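## Task

Move the wooden pillar block and the grey steel power module onto the work bench that arm1 alone can reach, and move the blue square cup and the metal door knob onto the desk that arm3 alone can reach. All four must keep their present upright orientation, with the full base of each resting on that top. Any of them left unheld on the floor or on a lower board means failure. An object that stays in place only because a robot supports it at the end does not count. Finish by opening the grippers and moving the arms away.

## Robot and tools

Robots: three identical i2rt Big YAM arms named arm1, arm2 and arm3. Each has six revolute joints, a two-finger gripper and a wrist camera. With joints 1 and 6 at 0 and the hand level and pointing forward, the wrist camera rides on top of the hand and looks toward the fingertips. The hand reaches roughly 1.0 m out from the joint 1 axis. Each target in the tasks is reachable by only one arm, so objects may need handing over through arm2 or across arms. The robots do not coordinate; if one stalls, the others keep moving. Small outside nudges may occasionally shift loose objects.

Frame: all poses share one scene frame with its origin on the floor and +z up. The hand point is midway between the fingertips; the hand's z axis runs along the fingers and the fingers close along its y axis. Foot poses of the arms are never printed.

Cameras: arm1_cam_wrist, arm2_cam_wrist, arm3_cam_wrist (fisheye, 616x616) and the fixed room cameras room_a and room_b (672x504).

Tool execute_actions. Argument actions is a list holding one action or none; an empty list only returns state and images. An action is an object keyed by robot name (arm1, arm2, arm3); each robot gets its own object with a single key joints, which maps joint names to absolute target angles (not offsets from the current position). Names, units and ranges: joint1_rad -2.879 to 2.879 (turns the arm about its foot, positive counter-clockwise seen from above, 0 faces the foot's direction); joint2_rad 0 to 3.141 (shoulder, 0 has the upper arm pointing back about level, positive lifts it up then forward); joint3_rad 0 to 3.019 (elbow, 0 folded, positive opens); joint4_rad -1.692 to 1.57 (hand pitch, positive tips fingers up); joint5_rad -1.57 to 1.57 (hand yaw, positive toward the arm's right); joint6_rad -2.094 to 2.094 (hand roll, positive clockwise when looking from behind the hand); gripper_m 0 to 0.093 metres, the absolute fingertip gap. Done tolerances are ±0.045, ±0.14, ±0.09, ±0.055, ±0.03, ±0.035 rad and ±0.003 m respectively. Example: {"arm1": {"joints": {"gripper_m": 0.05}}, "arm2": {"joints": {"joint1_rad": 0.3}}, "arm3": {"joints": {"joint1_rad": 0.3}}}. All motions in an action start together but joints move at different speeds, so the hand can sweep a wide curve between postures. Omitted joints or robots may keep pushing toward earlier targets. Unknown keys or out-of-range values get the whole call refused with nothing moving. Argument cameras picks which images come back: omitted, null or ["all"] gives all, [] gives none, an unknown name refuses the call. The pictures line lists the cameras in image order.

Tool wait: seconds from 0 to 10; commands nothing new and returns the same state and images as an empty action.

Tool zoom_image: camera (one of the five names) and region [x0, y0, x1, y1] in pixels of that camera's latest full image, top-left origin, at most 504 by 504; gives a sharper close-up.

Tool finished_scene: scene number 1 or 2; ends that scene for good and reports success, then gives the next task. The goal must hold at that moment. Replying without any tool call ends everything.

Result lines: joint_positions gives current angles; joint torques list each arm joint's total drive output in joint order, with per-arm offset, scale and noise, nonzero even unloaded, so they are a weak contact signal. joint_status reports how each commanded motion ended: off_target (resting away from target, possibly still pushing); contact_stop or time_out (joint holds where it stopped; after time_out it may keep a target at most 0.375, 0.375, 0.113, 0.225, 0.075, 0.3 rad from its position and keep pushing, resuming if the path clears); not_followed (a self/inter-arm collision check withheld the arm's targets, which may be retried on later actions; the gripper still acts). on_its_own lists what moved or held without this call's command; held at means the target, not the position. To relieve a pushing joint, command its reported position. A very small target change may not move a joint. limit_stop_at_motor_heat appears after a heat stop; resend the target. If a call reports a stop, later motion calls in that same reply are skipped.

Hazards: a hard squeeze between two robots fails the run and hard hits may; the collision check ignores fingers, gripper housings and wrist cameras and can act late, and no line reports robot-robot contact. The arms do not stop on contact and can press hard. Holding loads heats motors; MOTOR HOT warns at 85 °C and at 100 °C an OVER-TEMPERATURE FAULT drops the arm and its grip. Loaded joints sag. Avoid drops, slips, slams and strong pushes, keep objects upright, and release and retreat before finishing.

Each tool is called in YAML: its name, and indented under it one key for each argument.

## Session

execute_actions:
  actions: []

Scene clock: 0.00 s.
Joint torques (N m, as the arm reports them, + toward a larger angle): no reading
arm1.joint_positions: joint1_rad=+0.846 joint2_rad=+0.302 joint3_rad=+1.666 joint4_rad=-1.521 joint5_rad=+0.243 joint6_rad=+0.298 gripper_m=+0.094
arm1.joint_status: not commanded
arm1.hand: x=+0.7593 y=-0.9141 z=+1.5484 quat_wxyz=(-0.519, +0.282, -0.706, -0.390) (m; scene frame)
arm2.joint_positions: joint1_rad=-0.748 joint2_rad=+0.497 joint3_rad=+1.681 joint4_rad=-1.193 joint5_rad=-0.059 joint6_rad=-0.782 gripper_m=+0.094
arm2.joint_status: not commanded
arm2.hand: x=+0.1215 y=+0.2257 z=+1.7018 quat_wxyz=(+0.242, -0.645, -0.292, +0.664) (m; scene frame)
arm3.joint_positions: joint1_rad=+0.625 joint2_rad=+0.297 joint3_rad=+1.317 joint4_rad=-1.578 joint5_rad=+0.209 joint6_rad=+0.066 gripper_m=+0.094
arm3.joint_status: not commanded
arm3.hand: x=-0.9569 y=+0.5764 z=+1.3671 quat_wxyz=(-0.340, -0.590, -0.641, +0.354) (m; scene frame)
pictures: arm1_cam_wrist, arm2_cam_wrist, arm3_cam_wrist, room_a, room_b
Images, in order (width x height): arm1_cam_wrist 616x616, arm2_cam_wrist 616x616, arm3_cam_wrist 616x616, room_a 672x504, room_b 672x504.

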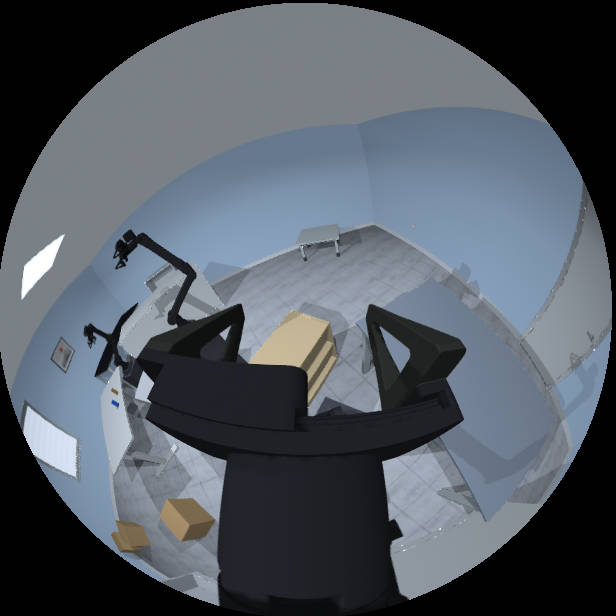

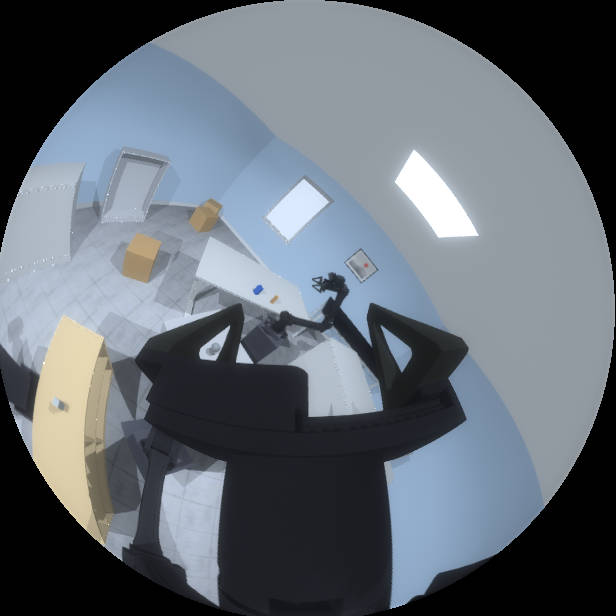

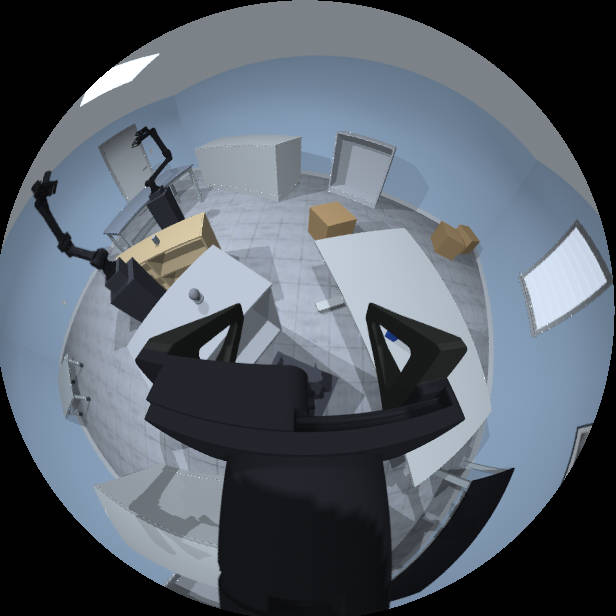

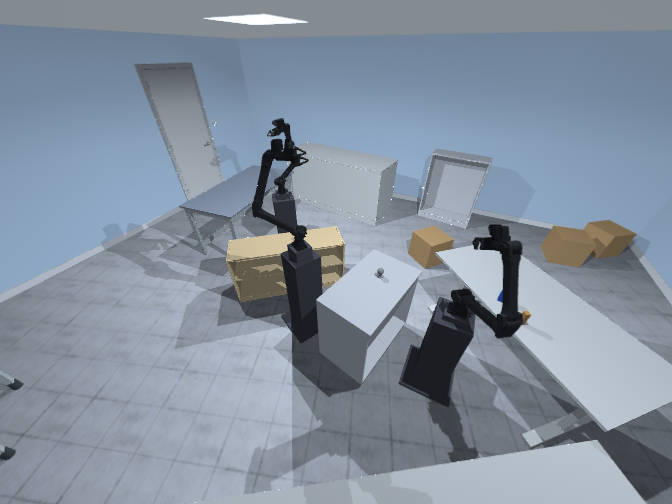

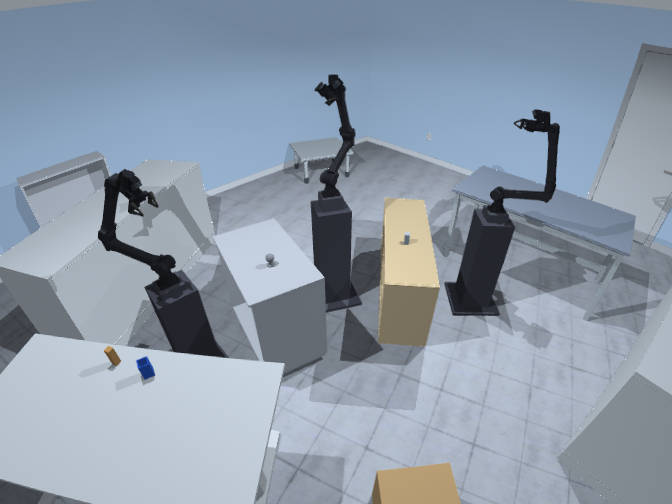

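execute_actions:
  actions:
    - {"arm1":{"joints":{"joint4_rad":-1.364,"joint5_rad":0,"joint6_rad":0}},"arm2":{"joints":{"joint4_rad":-1.184,"joint5_rad":0,"joint6_rad":0}},"arm3":{"joints":{"joint4_rad":-1.02,"joint5_rad":0,"joint6_rad":0}}}
  cameras: []

execute_actions:
  actions:
    - {"arm1":{"joints":{"joint4_rad":-0.5}},"arm2":{"joints":{"joint3_rad":1.2,"joint4_rad":-0.7}},"arm3":{"joints":{"joint2_rad":0.9,"joint4_rad":-0.42}}}

Scene clock: 21.27 s.
Joint torques (N m, as the arm reports them, + toward a larger angle): arm1=[ 0.07  7.68  4.01  2.86 -0.14 -0.17] | arm2=[0.69 6.17 5.67 2.17 0.12 0.16] | arm3=[ 0.02  6.01  8.83  2.59 -0.2  -0.09]
arm1.joint_positions: joint1_rad=+0.846 joint2_rad=+0.302 joint3_rad=+1.666 joint4_rad=-1.389 joint5_rad=+0.003 joint6_rad=+0.016 gripper_m=+0.094
arm1.joint_status: all done
arm1.hand: x=+0.7229 y=-0.8944 z=+1.5799 quat_wxyz=(-0.557, +0.418, -0.583, -0.418) (m; scene frame)
arm2.joint_positions: joint1_rad=-0.748 joint2_rad=+0.497 joint3_rad=+1.681 joint4_rad=-1.193 joint5_rad=-0.004 joint6_rad=-0.015 gripper_m=+0.094
arm2.joint_status: all done
arm2.hand: x=+0.1210 y=+0.2353 z=+1.7017 quat_wxyz=(-0.004, -0.708, -0.010, +0.706) (m; scene frame)
arm3.joint_positions: joint1_rad=+0.625 joint2_rad=+0.297 joint3_rad=+1.317 joint4_rad=-1.043 joint5_rad=+0.003 joint6_rad=+0.014 gripper_m=+0.094
arm3.joint_status: all done
arm3.hand: x=-0.9124 y=+0.5466 z=+1.4897 quat_wxyz=(-0.558, -0.439, -0.565, +0.421) (m; scene frame)
pictures: none
No camera images: the call's "cameras" was empty. Leave "cameras" out to get every camera's image.

Scene clock: 22.80 s.
Joint torques (N m, as the arm reports them, + toward a larger angle): arm1=[ 0.04  8.64  3.31  1.81 -0.15 -0.18] | arm2=[0.93 1.93 8.13 2.53 0.11 0.18] | arm3=[ 0.27 -3.62 13.74  2.52 -0.2  -0.1 ]
arm1.joint_positions: joint1_rad=+0.846 joint2_rad=+0.302 joint3_rad=+1.666 joint4_rad=-0.520 joint5_rad=+0.003 joint6_rad=+0.015 gripper_m=+0.094
arm1.joint_status: all done
arm1.hand: x=+0.6998 y=-0.9726 z=+1.7703 quat_wxyz=(-0.747, +0.206, -0.292, -0.560) (m; scene frame)
arm2.joint_positions: joint1_rad=-0.748 joint2_rad=+0.500 joint3_rad=+1.197 joint4_rad=-0.717 joint5_rad=-0.004 joint6_rad=-0.014 gripper_m=+0.094
arm2.joint_status: all done
arm2.hand: x=-0.0292 y=+0.2320 z=+1.5921 quat_wxyz=(-0.005, -0.712, -0.010, +0.702) (m; scene frame)
arm3.joint_positions: joint1_rad=+0.625 joint2_rad=+0.905 joint3_rad=+1.306 joint4_rad=-0.441 joint5_rad=+0.003 joint6_rad=+0.014 gripper_m=+0.094
arm3.joint_status: all done
arm3.hand: x=-0.8298 y=+0.2443 z=+1.4732 quat_wxyz=(-0.553, -0.442, -0.569, +0.417) (m; scene frame)
pictures: arm1_cam_wrist, arm2_cam_wrist, arm3_cam_wrist, room_a, room_b
Images, in order (width x height): arm1_cam_wrist 616x616, arm2_cam_wrist 616x616, arm3_cam_wrist 616x616, room_a 672x504, room_b 672x504.

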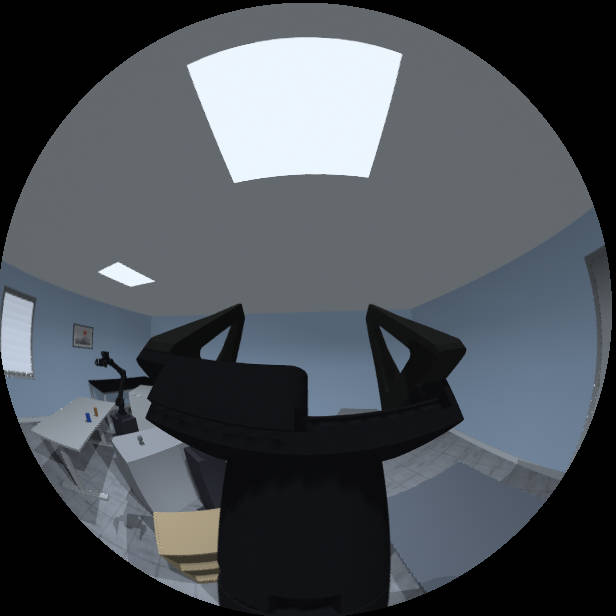

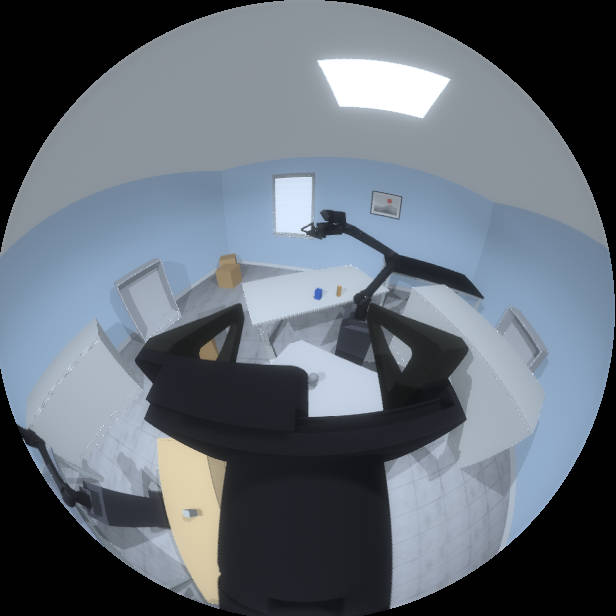

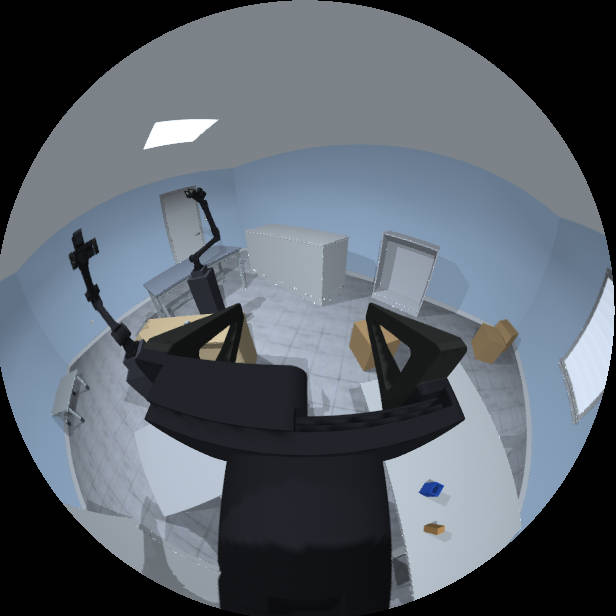

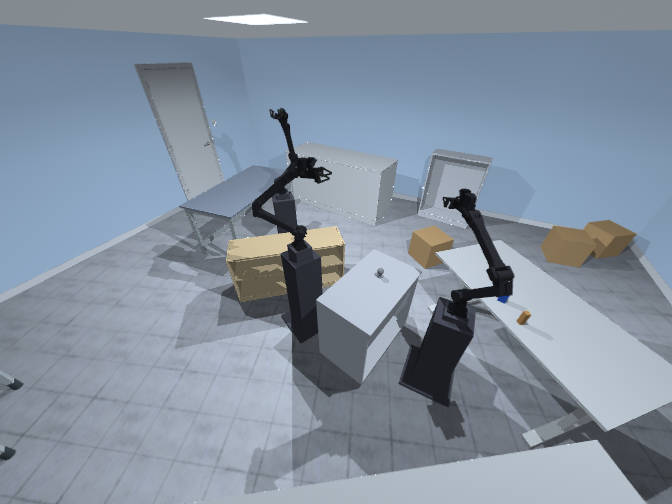

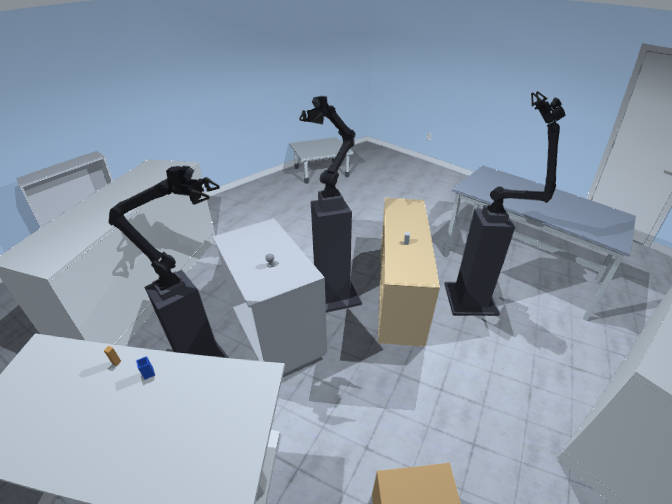

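execute_actions:
  actions:
    - {"arm1":{"joints":{"joint1_rad":1.59,"joint2_rad":1.3,"joint3_rad":1.4,"joint4_rad":-1.6}},"arm2":{"joints":{"joint1_rad":-1.09,"joint2_rad":1.3,"joint3_rad":1.4,"joint4_rad":-1.6}},"arm3":{"joints":{"joint1_rad":-0.67,"joint2_rad":1.3,"joint3_rad":1.4,"joint4_rad":-1.6}}}

Scene clock: 57.67 s.
Joint torques (N m, as the arm reports them, + toward a larger angle): arm1=[ 0.39 -9.74  9.24 -0.07 -0.06 -0.16] | arm2=[ 0.81 -9.39  9.36 -0.11  0.08  0.17] | arm3=[ 0.11 -9.22 13.28  0.02 -0.16 -0.07]
arm1.joint_positions: joint1_rad=+1.588 joint2_rad=+1.281 joint3_rad=+1.380 joint4_rad=-1.585 joint5_rad=+0.001 joint6_rad=+0.014 gripper_m=+0.094
arm1.joint_status: all done
arm1.hand: x=+0.5565 y=-0.5560 z=+1.2104 quat_wxyz=(-0.020, +0.840, -0.541, -0.038) (m; scene frame)
arm2.joint_positions: joint1_rad=-1.085 joint2_rad=+1.300 joint3_rad=+1.387 joint4_rad=-1.591 joint5_rad=-0.002 joint6_rad=-0.014 gripper_m=+0.094
arm2.joint_status: all done
arm2.hand: x=-0.1336 y=+0.3550 z=+1.2817 quat_wxyz=(+0.000, -0.988, +0.153, +0.036) (m; scene frame)
arm3.joint_positions: joint1_rad=-0.671 joint2_rad=+1.314 joint3_rad=+1.368 joint4_rad=-1.590 joint5_rad=+0.002 joint6_rad=+0.011 gripper_m=+0.094
arm3.joint_status: all done
arm3.hand: x=-1.2714 y=+0.4721 z=+1.1524 quat_wxyz=(-0.004, -0.965, -0.262, +0.017) (m; scene frame)
pictures: arm1_cam_wrist, arm2_cam_wrist, arm3_cam_wrist, room_a, room_b
Images, in order (width x height): arm1_cam_wrist 616x616, arm2_cam_wrist 616x616, arm3_cam_wrist 616x616, room_a 672x504, room_b 672x504.

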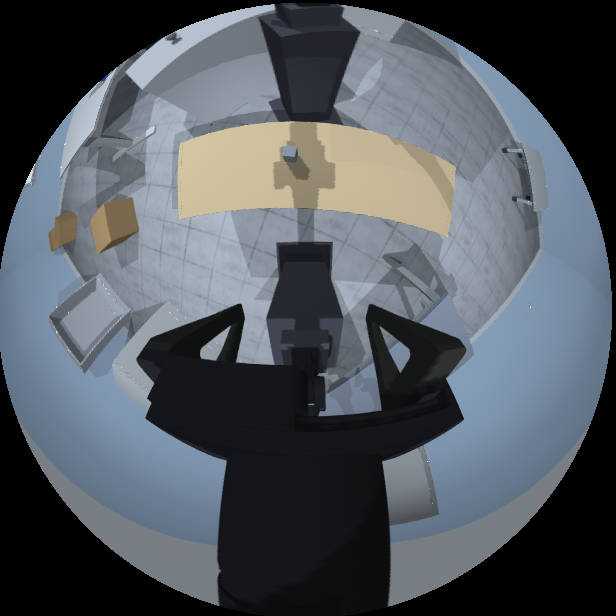

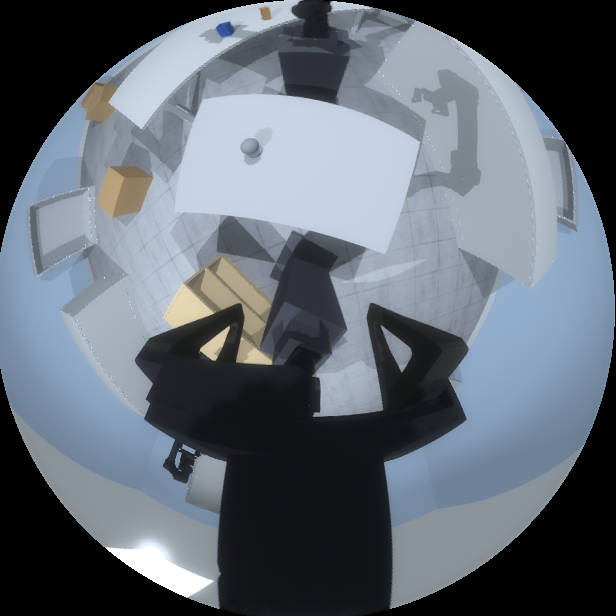

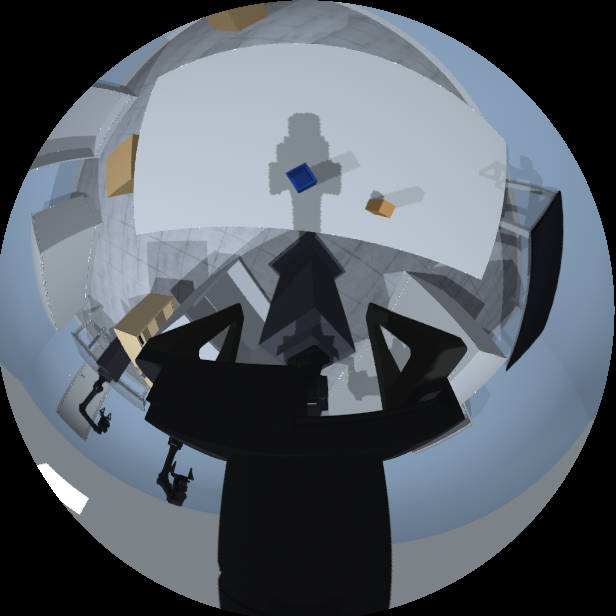

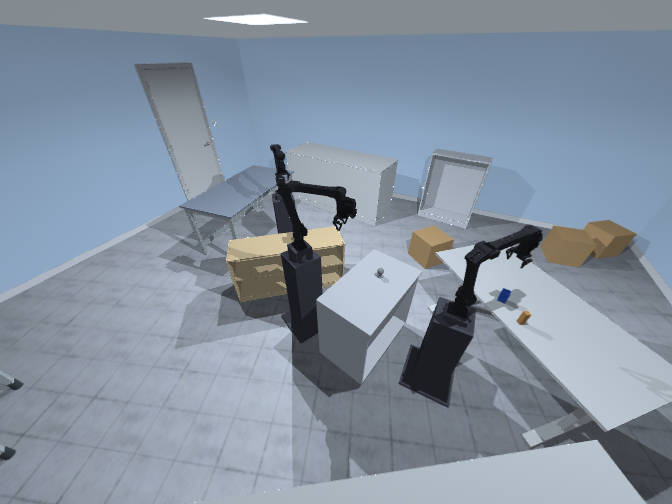

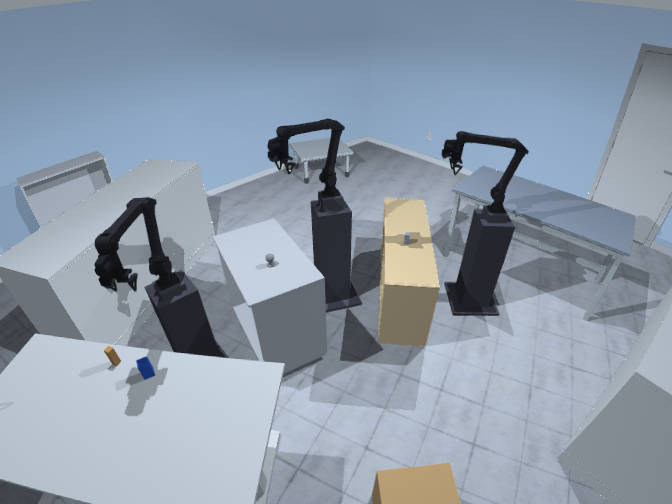

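execute_actions:
  actions:
    - {"arm1":{"joints":{"joint1_rad":1.65,"joint2_rad":2.13,"joint3_rad":2.065,"joint4_rad":-1.505}},"arm3":{"joints":{"joint1_rad":-1.02,"joint2_rad":1.8,"joint3_rad":1.525,"joint4_rad":-1.3}}}
  cameras: ["arm1_cam_wrist","arm3_cam_wrist","room_a","room_b"]

Scene clock: 94.97 s.
Joint torques (N m, as the arm reports them, + toward a larger angle): arm1=[  0.9  -24.68  11.08   0.49  -0.05  -0.16] | arm2=[ 0.61 -9.19  9.36  0.    0.08  0.15] | arm3=[  0.32 -16.51  12.22   0.56  -0.09  -0.07]
arm1.joint_positions: joint1_rad=+1.644 joint2_rad=+2.142 joint3_rad=+2.011 joint4_rad=-1.513 joint5_rad=+0.001 joint6_rad=+0.014 gripper_m=+0.094
arm1.joint_status: all done
arm1.hand: x=+0.4102 y=-0.3329 z=+1.0229 quat_wxyz=(+0.021, +0.855, -0.517, +0.029) (m; scene frame)
arm2.joint_positions: joint1_rad=-1.085 joint2_rad=+1.300 joint3_rad=+1.387 joint4_rad=-1.591 joint5_rad=-0.002 joint6_rad=-0.014 gripper_m=+0.094
arm2.joint_status: not commanded
arm2.hand: x=-0.1336 y=+0.3550 z=+1.2817 quat_wxyz=(+0.000, -0.988, +0.153, +0.036) (m; scene frame)
arm3.joint_positions: joint1_rad=-1.022 joint2_rad=+1.829 joint3_rad=+1.497 joint4_rad=-1.308 joint5_rad=+0.000 joint6_rad=+0.011 gripper_m=+0.094
arm3.joint_status: all done
arm3.hand: x=-1.4631 y=+0.5684 z=+0.9726 quat_wxyz=(+0.004, -0.995, -0.089, -0.035) (m; scene frame)
pictures: arm1_cam_wrist, arm3_cam_wrist, room_a, room_b
Images, in order (width x height): arm1_cam_wrist 616x616, arm3_cam_wrist 616x616, room_a 672x504, room_b 672x504.

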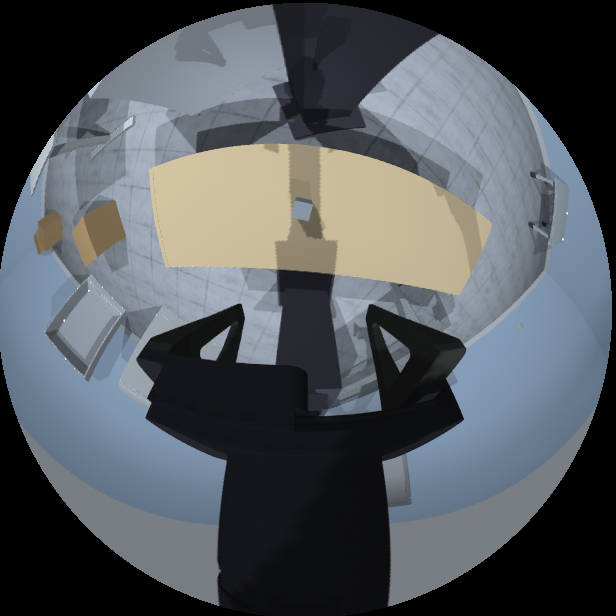

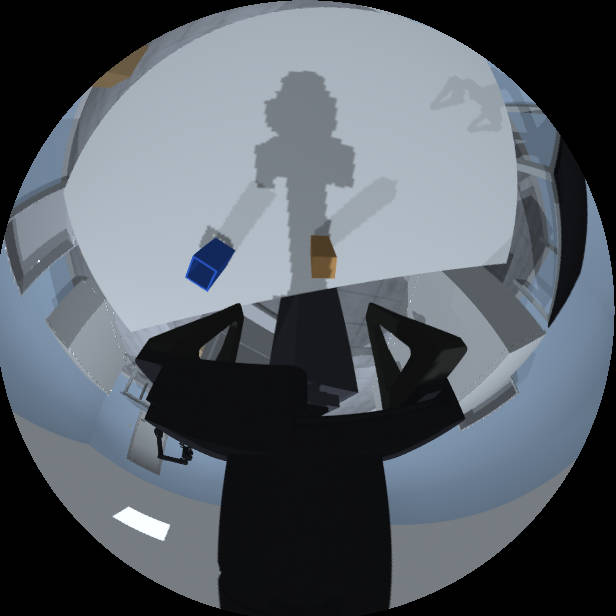

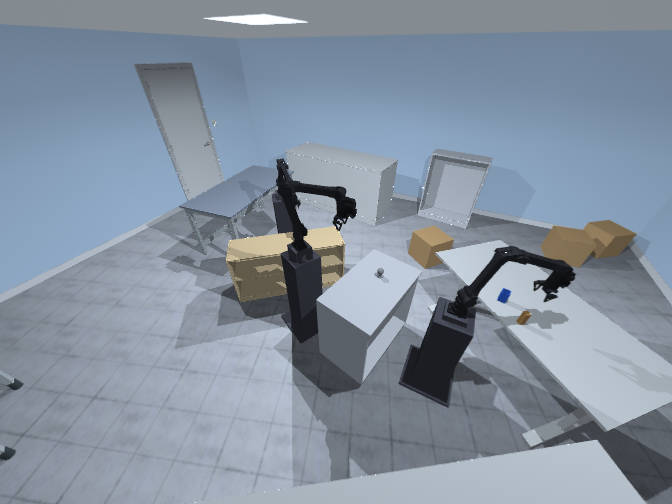

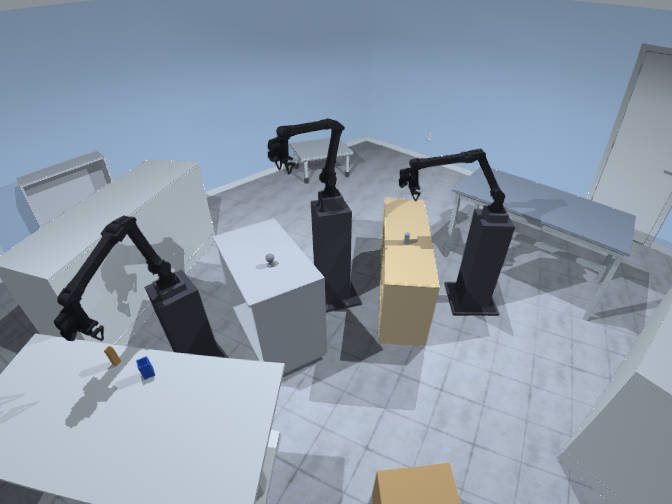

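execute_actions:
  actions:
    - {"arm1":{"joints":{"joint2_rad":2.42,"joint3_rad":2.33,"joint4_rad":-1.425}},"arm3":{"joints":{"joint1_rad":-1.068,"joint2_rad":1.9,"joint3_rad":1.32,"joint4_rad":-0.957}}}
  cameras: ["arm1_cam_wrist","arm3_cam_wrist","room_b"]

Scene clock: 109.27 s.
Joint torques (N m, as the arm reports them, + toward a larger angle): arm1=[  0.91 -26.83  10.85   0.66  -0.06  -0.16] | arm2=[ 0.91 -9.33  9.42 -0.03  0.1   0.14] | arm3=[  0.38 -15.93  10.38   0.82  -0.1   -0.06]
arm1.joint_positions: joint1_rad=+1.644 joint2_rad=+2.422 joint3_rad=+2.282 joint4_rad=-1.435 joint5_rad=+0.001 joint6_rad=+0.014 gripper_m=+0.094
arm1.joint_status: all done
arm1.hand: x=+0.3696 y=-0.2592 z=+0.9352 quat_wxyz=(+0.003, +0.856, -0.518, +0.000) (m; scene frame)
arm2.joint_positions: joint1_rad=-1.085 joint2_rad=+1.300 joint3_rad=+1.387 joint4_rad=-1.591 joint5_rad=-0.002 joint6_rad=-0.014 gripper_m=+0.094
arm2.joint_status: not commanded
arm2.hand: x=-0.1336 y=+0.3550 z=+1.2817 quat_wxyz=(+0.000, -0.988, +0.153, +0.036) (m; scene frame)
arm3.joint_positions: joint1_rad=-1.072 joint2_rad=+1.919 joint3_rad=+1.299 joint4_rad=-0.969 joint5_rad=+0.000 joint6_rad=+0.011 gripper_m=+0.094
arm3.joint_status: all done
arm3.hand: x=-1.4602 y=+0.5953 z=+0.8586 quat_wxyz=(+0.001, -0.998, -0.065, -0.010) (m; scene frame)
pictures: arm1_cam_wrist, arm3_cam_wrist, room_b
Images, in order (width x height): arm1_cam_wrist 616x616, arm3_cam_wrist 616x616, room_b 672x504.

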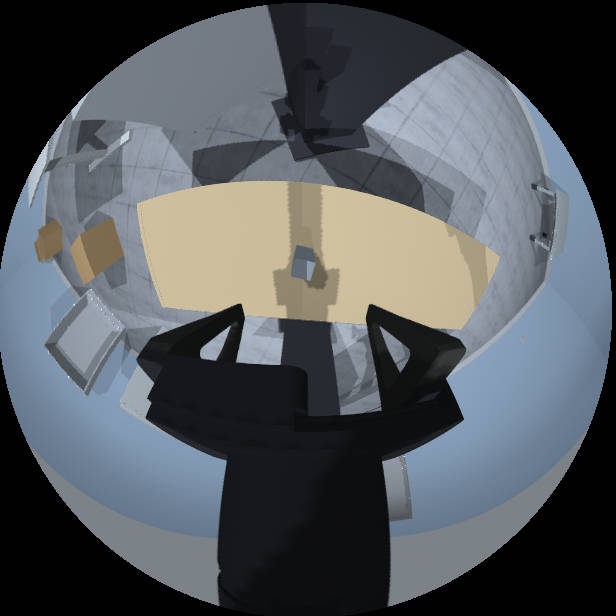

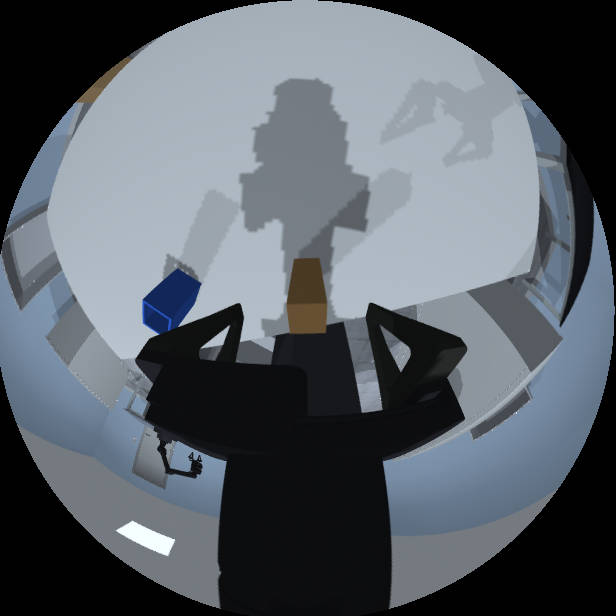

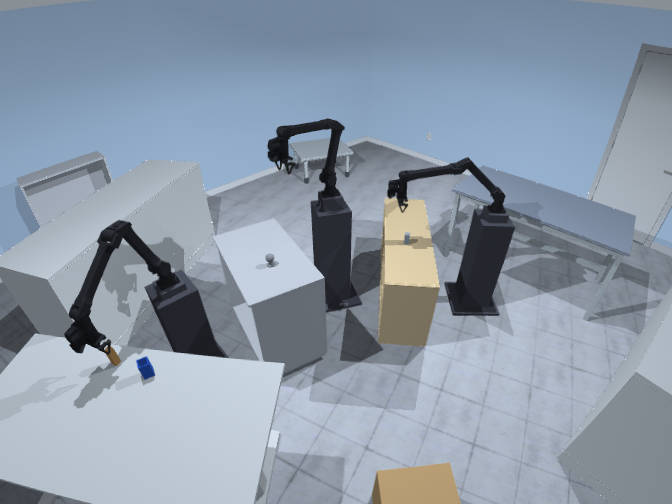

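execute_actions:
  actions:
    - {"arm1":{"joints":{"joint2_rad":2.565,"joint3_rad":2.235,"joint4_rad":-1.17}},"arm3":{"joints":{"joint2_rad":2.0,"joint3_rad":1.283,"joint4_rad":-0.8}}}
  cameras: ["arm1_cam_wrist","arm3_cam_wrist","room_b"]

Scene clock: 122.27 s.
Joint torques (N m, as the arm reports them, + toward a larger angle): arm1=[  0.9  -27.21   7.68   1.    -0.05  -0.16] | arm2=[ 0.82 -9.18  9.41  0.01  0.08  0.15] | arm3=[  0.35 -15.24   8.88   0.88  -0.11  -0.06]
arm1.joint_positions: joint1_rad=+1.644 joint2_rad=+2.563 joint3_rad=+2.230 joint4_rad=-1.185 joint5_rad=+0.001 joint6_rad=+0.014 gripper_m=+0.094
arm1.joint_status: all done
arm1.hand: x=+0.3587 y=-0.2407 z=+0.8156 quat_wxyz=(-0.011, +0.855, -0.518, -0.025) (m; scene frame)
arm2.joint_positions: joint1_rad=-1.085 joint2_rad=+1.300 joint3_rad=+1.387 joint4_rad=-1.591 joint5_rad=-0.002 joint6_rad=-0.014 gripper_m=+0.094
arm2.joint_status: not commanded
arm2.hand: x=-0.1336 y=+0.3550 z=+1.2817 quat_wxyz=(+0.000, -0.988, +0.153, +0.036) (m; scene frame)
arm3.joint_positions: joint1_rad=-1.072 joint2_rad=+2.005 joint3_rad=+1.271 joint4_rad=-0.813 joint5_rad=+0.000 joint6_rad=+0.011 gripper_m=+0.094
arm3.joint_status: all done
arm3.hand: x=-1.4712 y=+0.5938 z=+0.8070 quat_wxyz=(-0.001, -0.998, -0.065, +0.012) (m; scene frame)
pictures: arm1_cam_wrist, arm3_cam_wrist, room_b
Images, in order (width x height): arm1_cam_wrist 616x616, arm3_cam_wrist 616x616, room_b 672x504.

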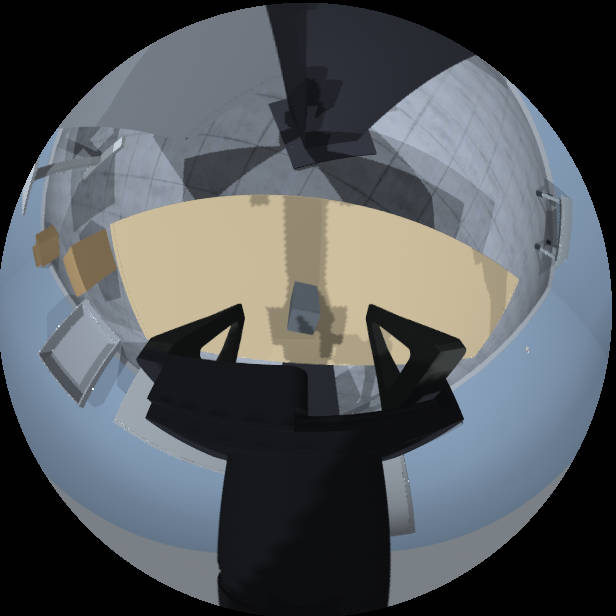

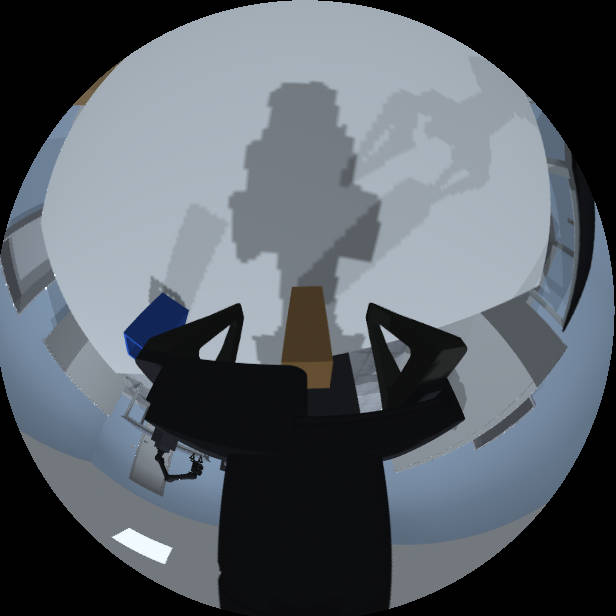

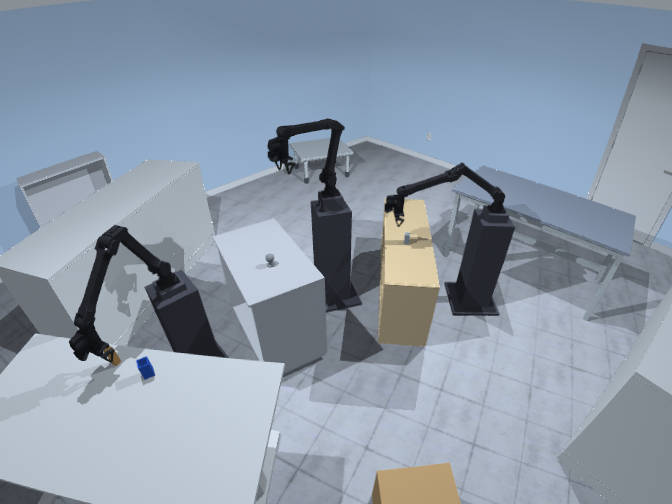

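execute_actions:
  actions:
    - {"arm1":{"joints":{"joint2_rad":2.615,"joint4_rad":-1.14}},"arm3":{"joints":{"joint4_rad":-0.86}}}
  cameras: ["arm1_cam_wrist","arm3_cam_wrist"]

Scene clock: 132.93 s.
Joint torques (N m, as the arm reports them, + toward a larger angle): arm1=[  0.95 -24.17   7.73   1.06  -0.06  -0.16] | arm2=[ 0.65 -9.2   9.37 -0.02  0.08  0.18] | arm3=[  0.32 -15.14   8.82  -0.06  -0.1   -0.07]
arm1.joint_positions: joint1_rad=+1.644 joint2_rad=+2.574 joint3_rad=+2.230 joint4_rad=-1.156 joint5_rad=+0.001 joint6_rad=+0.014 gripper_m=+0.094
arm1.joint_status: all done
arm1.hand: x=+0.3564 y=-0.2367 z=+0.8080 quat_wxyz=(-0.015, +0.855, -0.517, -0.032) (m; scene frame)
arm2.joint_positions: joint1_rad=-1.085 joint2_rad=+1.300 joint3_rad=+1.387 joint4_rad=-1.591 joint5_rad=-0.002 joint6_rad=-0.014 gripper_m=+0.094
arm2.joint_status: not commanded
arm2.hand: x=-0.1336 y=+0.3550 z=+1.2817 quat_wxyz=(+0.000, -0.988, +0.153, +0.036) (m; scene frame)
arm3.joint_positions: joint1_rad=-1.072 joint2_rad=+2.005 joint3_rad=+1.271 joint4_rad=-0.850 joint5_rad=+0.000 joint6_rad=+0.011 gripper_m=+0.094
arm3.joint_status: all done
arm3.hand: x=-1.4621 y=+0.5951 z=+0.8070 quat_wxyz=(+0.001, -0.998, -0.065, -0.007) (m; scene frame)
pictures: arm1_cam_wrist, arm3_cam_wrist
Images, in order (width x height): arm1_cam_wrist 616x616, arm3_cam_wrist 616x616.

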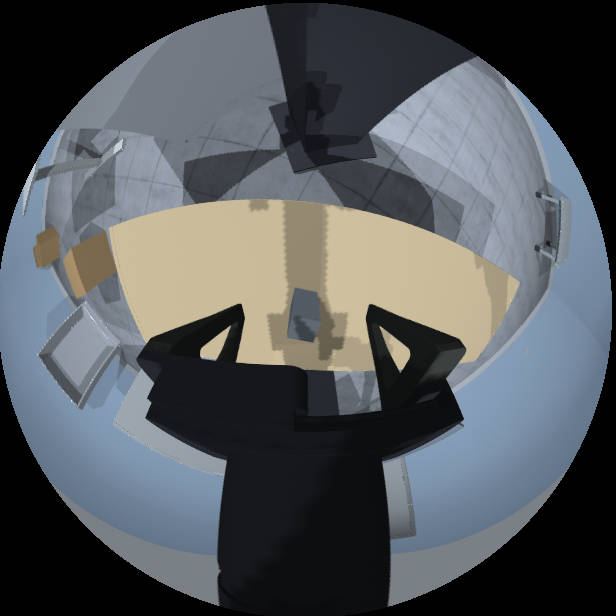

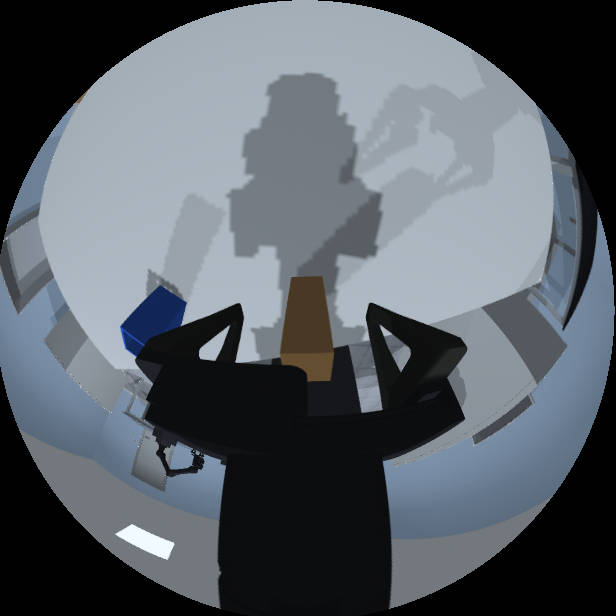

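execute_actions:
  actions:
    - {"arm1":{"joints":{"joint2_rad":2.63,"joint3_rad":2.19}},"arm3":{"joints":{"gripper_m":0.0}}}
  cameras: ["arm1_cam_wrist","arm3_cam_wrist"]

Scene clock: 136.53 s.
Joint torques (N m, as the arm reports them, + toward a larger angle): arm1=[  0.95 -24.4    6.65   0.84  -0.06  -0.16] | arm2=[ 0.54 -9.27  9.39 -0.11  0.08  0.18] | arm3=[  0.28 -15.13   8.79  -0.09  -0.09  -0.07]
arm1.joint_positions: joint1_rad=+1.644 joint2_rad=+2.596 joint3_rad=+2.197 joint4_rad=-1.154 joint5_rad=+0.001 joint6_rad=+0.014 gripper_m=+0.094
arm1.joint_status: all done
arm1.hand: x=+0.3644 y=-0.2519 z=+0.7801 quat_wxyz=(-0.002, +0.856, -0.518, -0.010) (m; scene frame)
arm2.joint_positions: joint1_rad=-1.085 joint2_rad=+1.300 joint3_rad=+1.387 joint4_rad=-1.591 joint5_rad=-0.002 joint6_rad=-0.014 gripper_m=+0.094
arm2.joint_status: not commanded
arm2.hand: x=-0.1336 y=+0.3550 z=+1.2817 quat_wxyz=(+0.000, -0.988, +0.153, +0.036) (m; scene frame)
arm3.joint_positions: joint1_rad=-1.072 joint2_rad=+2.005 joint3_rad=+1.271 joint4_rad=-0.850 joint5_rad=+0.000 joint6_rad=+0.011 gripper_m=+0.033
arm3.joint_status: gripper_m off_target (ended at +0.033, target +0.000)
arm3.hand: x=-1.4621 y=+0.5950 z=+0.8070 quat_wxyz=(+0.001, -0.998, -0.065, -0.007) (m; scene frame)
pictures: arm1_cam_wrist, arm3_cam_wrist
Images, in order (width x height): arm1_cam_wrist 616x616, arm3_cam_wrist 616x616.

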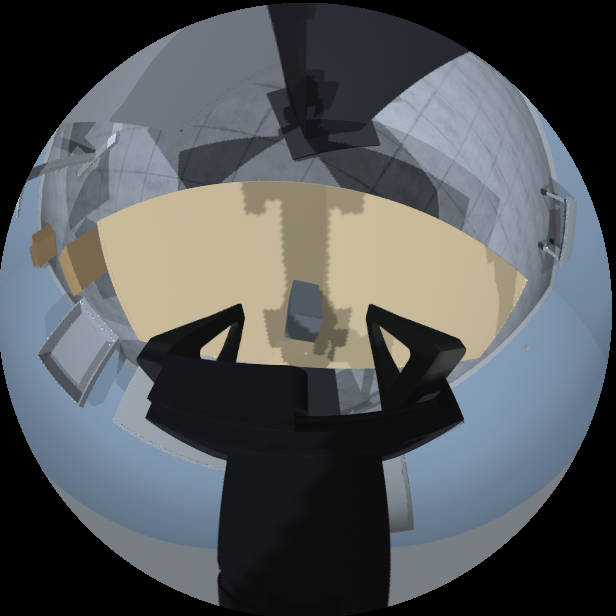

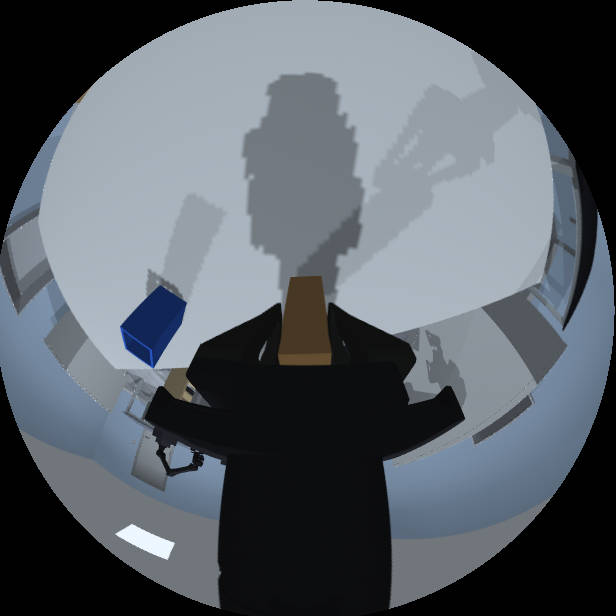

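execute_actions:
  actions:
    - {"arm1":{"joints":{"joint2_rad":2.68,"joint3_rad":2.16,"joint4_rad":-1.08}},"arm2":{"joints":{"joint1_rad":0.1}},"arm3":{"joints":{"joint2_rad":1.7,"joint3_rad":1.69,"joint4_rad":-1.55}}}
  cameras: ["arm1_cam_wrist","room_b"]

execute_actions:
  actions:
    - {"arm3":{"joints":{"joint1_rad":1.76}}}
  cameras: ["arm3_cam_wrist","room_b","room_a"]

Scene clock: 153.00 s.
Joint torques (N m, as the arm reports them, + toward a larger angle): arm1=[  0.96 -25.01   6.57   0.86  -0.05  -0.16] | arm2=[ 1.15 -9.12  9.38 -0.01  0.03  0.14] | arm3=[  0.4  -14.55  11.85  -0.06  -0.08  -0.07]
arm1.joint_positions: joint1_rad=+1.644 joint2_rad=+2.656 joint3_rad=+2.163 joint4_rad=-1.095 joint5_rad=+0.001 joint6_rad=+0.014 gripper_m=+0.094
arm1.joint_status: all done
arm1.hand: x=+0.3718 y=-0.2663 z=+0.7263 quat_wxyz=(+0.006, +0.856, -0.518, +0.005) (m; scene frame)
arm2.joint_positions: joint1_rad=+0.100 joint2_rad=+1.300 joint3_rad=+1.387 joint4_rad=-1.591 joint5_rad=+0.000 joint6_rad=-0.013 gripper_m=+0.094
arm2.joint_status: all done
arm2.hand: x=-0.0193 y=-0.0567 z=+1.2840 quat_wxyz=(-0.016, -0.905, -0.424, +0.035) (m; scene frame)
arm3.joint_positions: joint1_rad=-1.072 joint2_rad=+1.712 joint3_rad=+1.672 joint4_rad=-1.539 joint5_rad=+0.000 joint6_rad=+0.011 gripper_m=+0.033
arm3.joint_status: all done
arm3.hand: x=-1.4611 y=+0.5951 z=+1.0983 quat_wxyz=(+0.000, -0.998, -0.065, -0.004) (m; scene frame)
pictures: arm1_cam_wrist, room_b
Images, in order (width x height): arm1_cam_wrist 616x616, room_b 672x504.

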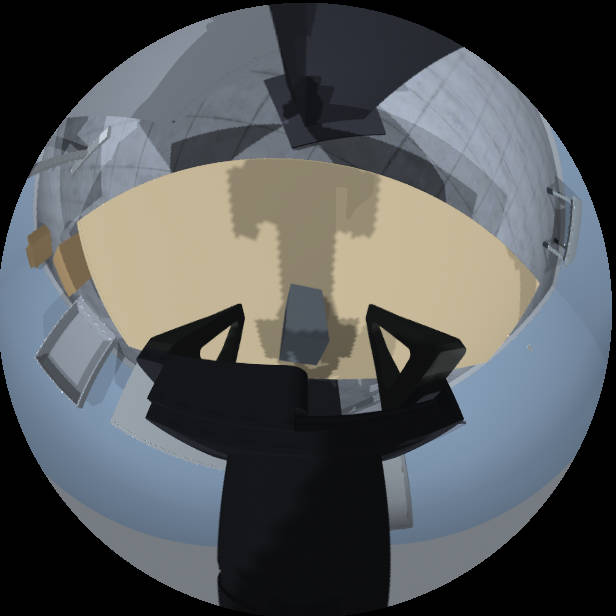

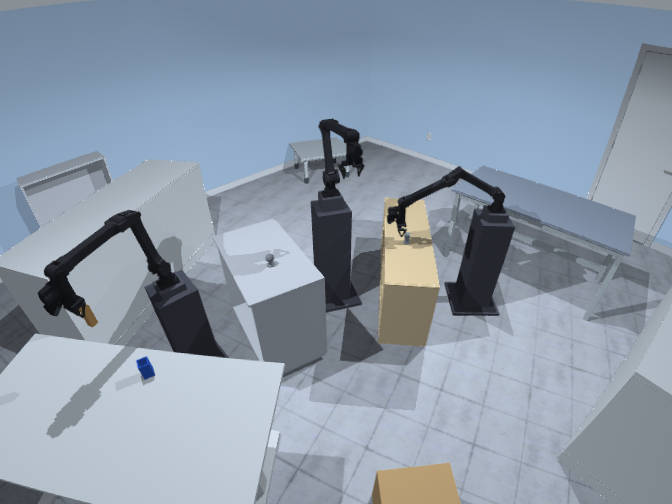

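Scene clock: 155.60 s.
Joint torques (N m, as the arm reports them, + toward a larger angle): arm1=[  0.92 -25.04   6.57   0.85  -0.05  -0.16] | arm2=[ 0.92 -9.24  9.39  0.    0.05  0.13] | arm3=[ -0.42 -14.19  11.77  -0.12  -0.03  -0.06]
arm1.joint_positions: joint1_rad=+1.644 joint2_rad=+2.656 joint3_rad=+2.163 joint4_rad=-1.095 joint5_rad=+0.001 joint6_rad=+0.014 gripper_m=+0.094
arm1.joint_status: not commanded
arm1.hand: x=+0.3718 y=-0.2663 z=+0.7263 quat_wxyz=(+0.006, +0.856, -0.518, +0.005) (m; scene frame)
arm2.joint_positions: joint1_rad=+0.100 joint2_rad=+1.300 joint3_rad=+1.387 joint4_rad=-1.591 joint5_rad=+0.000 joint6_rad=-0.013 gripper_m=+0.094
arm2.joint_status: not commanded
arm2.hand: x=-0.0193 y=-0.0567 z=+1.2840 quat_wxyz=(-0.016, -0.905, -0.424, +0.035) (m; scene frame)
arm3.joint_positions: joint1_rad=+1.766 joint2_rad=+1.712 joint3_rad=+1.672 joint4_rad=-1.539 joint5_rad=-0.002 joint6_rad=+0.011 gripper_m=+0.033
arm3.joint_status: all done
arm3.hand: x=-0.4291 y=+0.5833 z=+1.0990 quat_wxyz=(+0.003, -0.087, -0.996, -0.002) (m; scene frame)
pictures: arm3_cam_wrist, room_a, room_b
Images, in order (width x height): arm3_cam_wrist 616x616, room_a 672x504, room_b 672x504.

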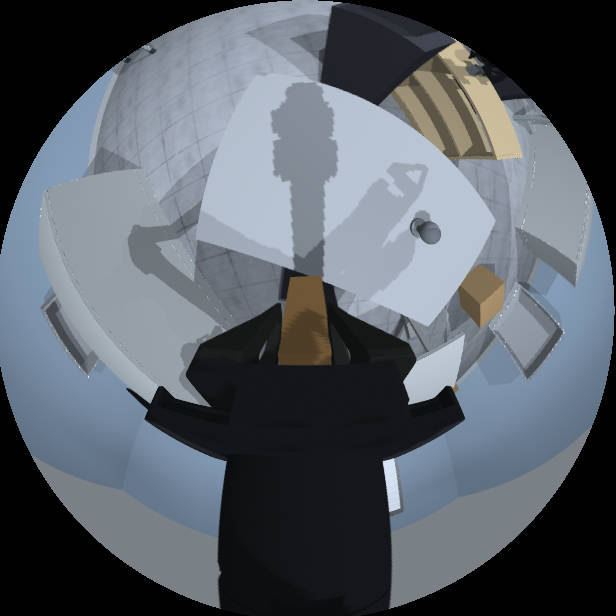

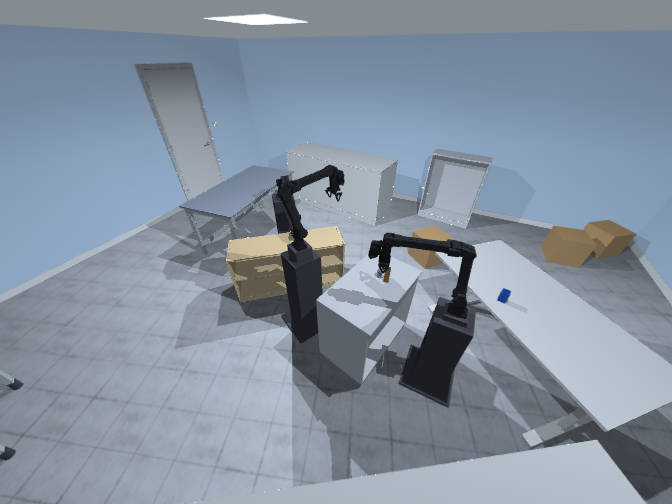

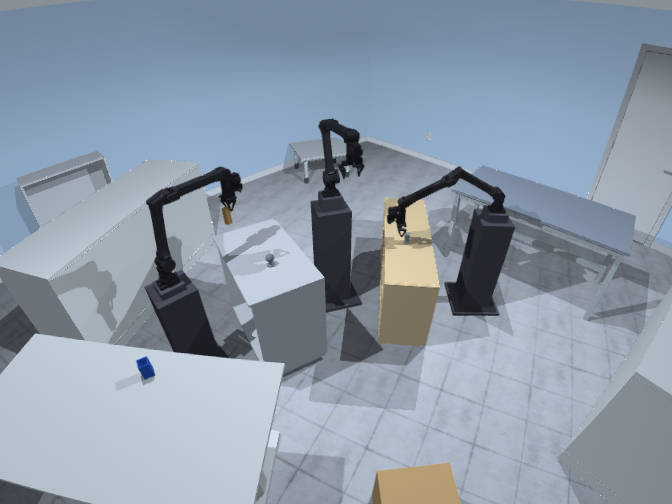

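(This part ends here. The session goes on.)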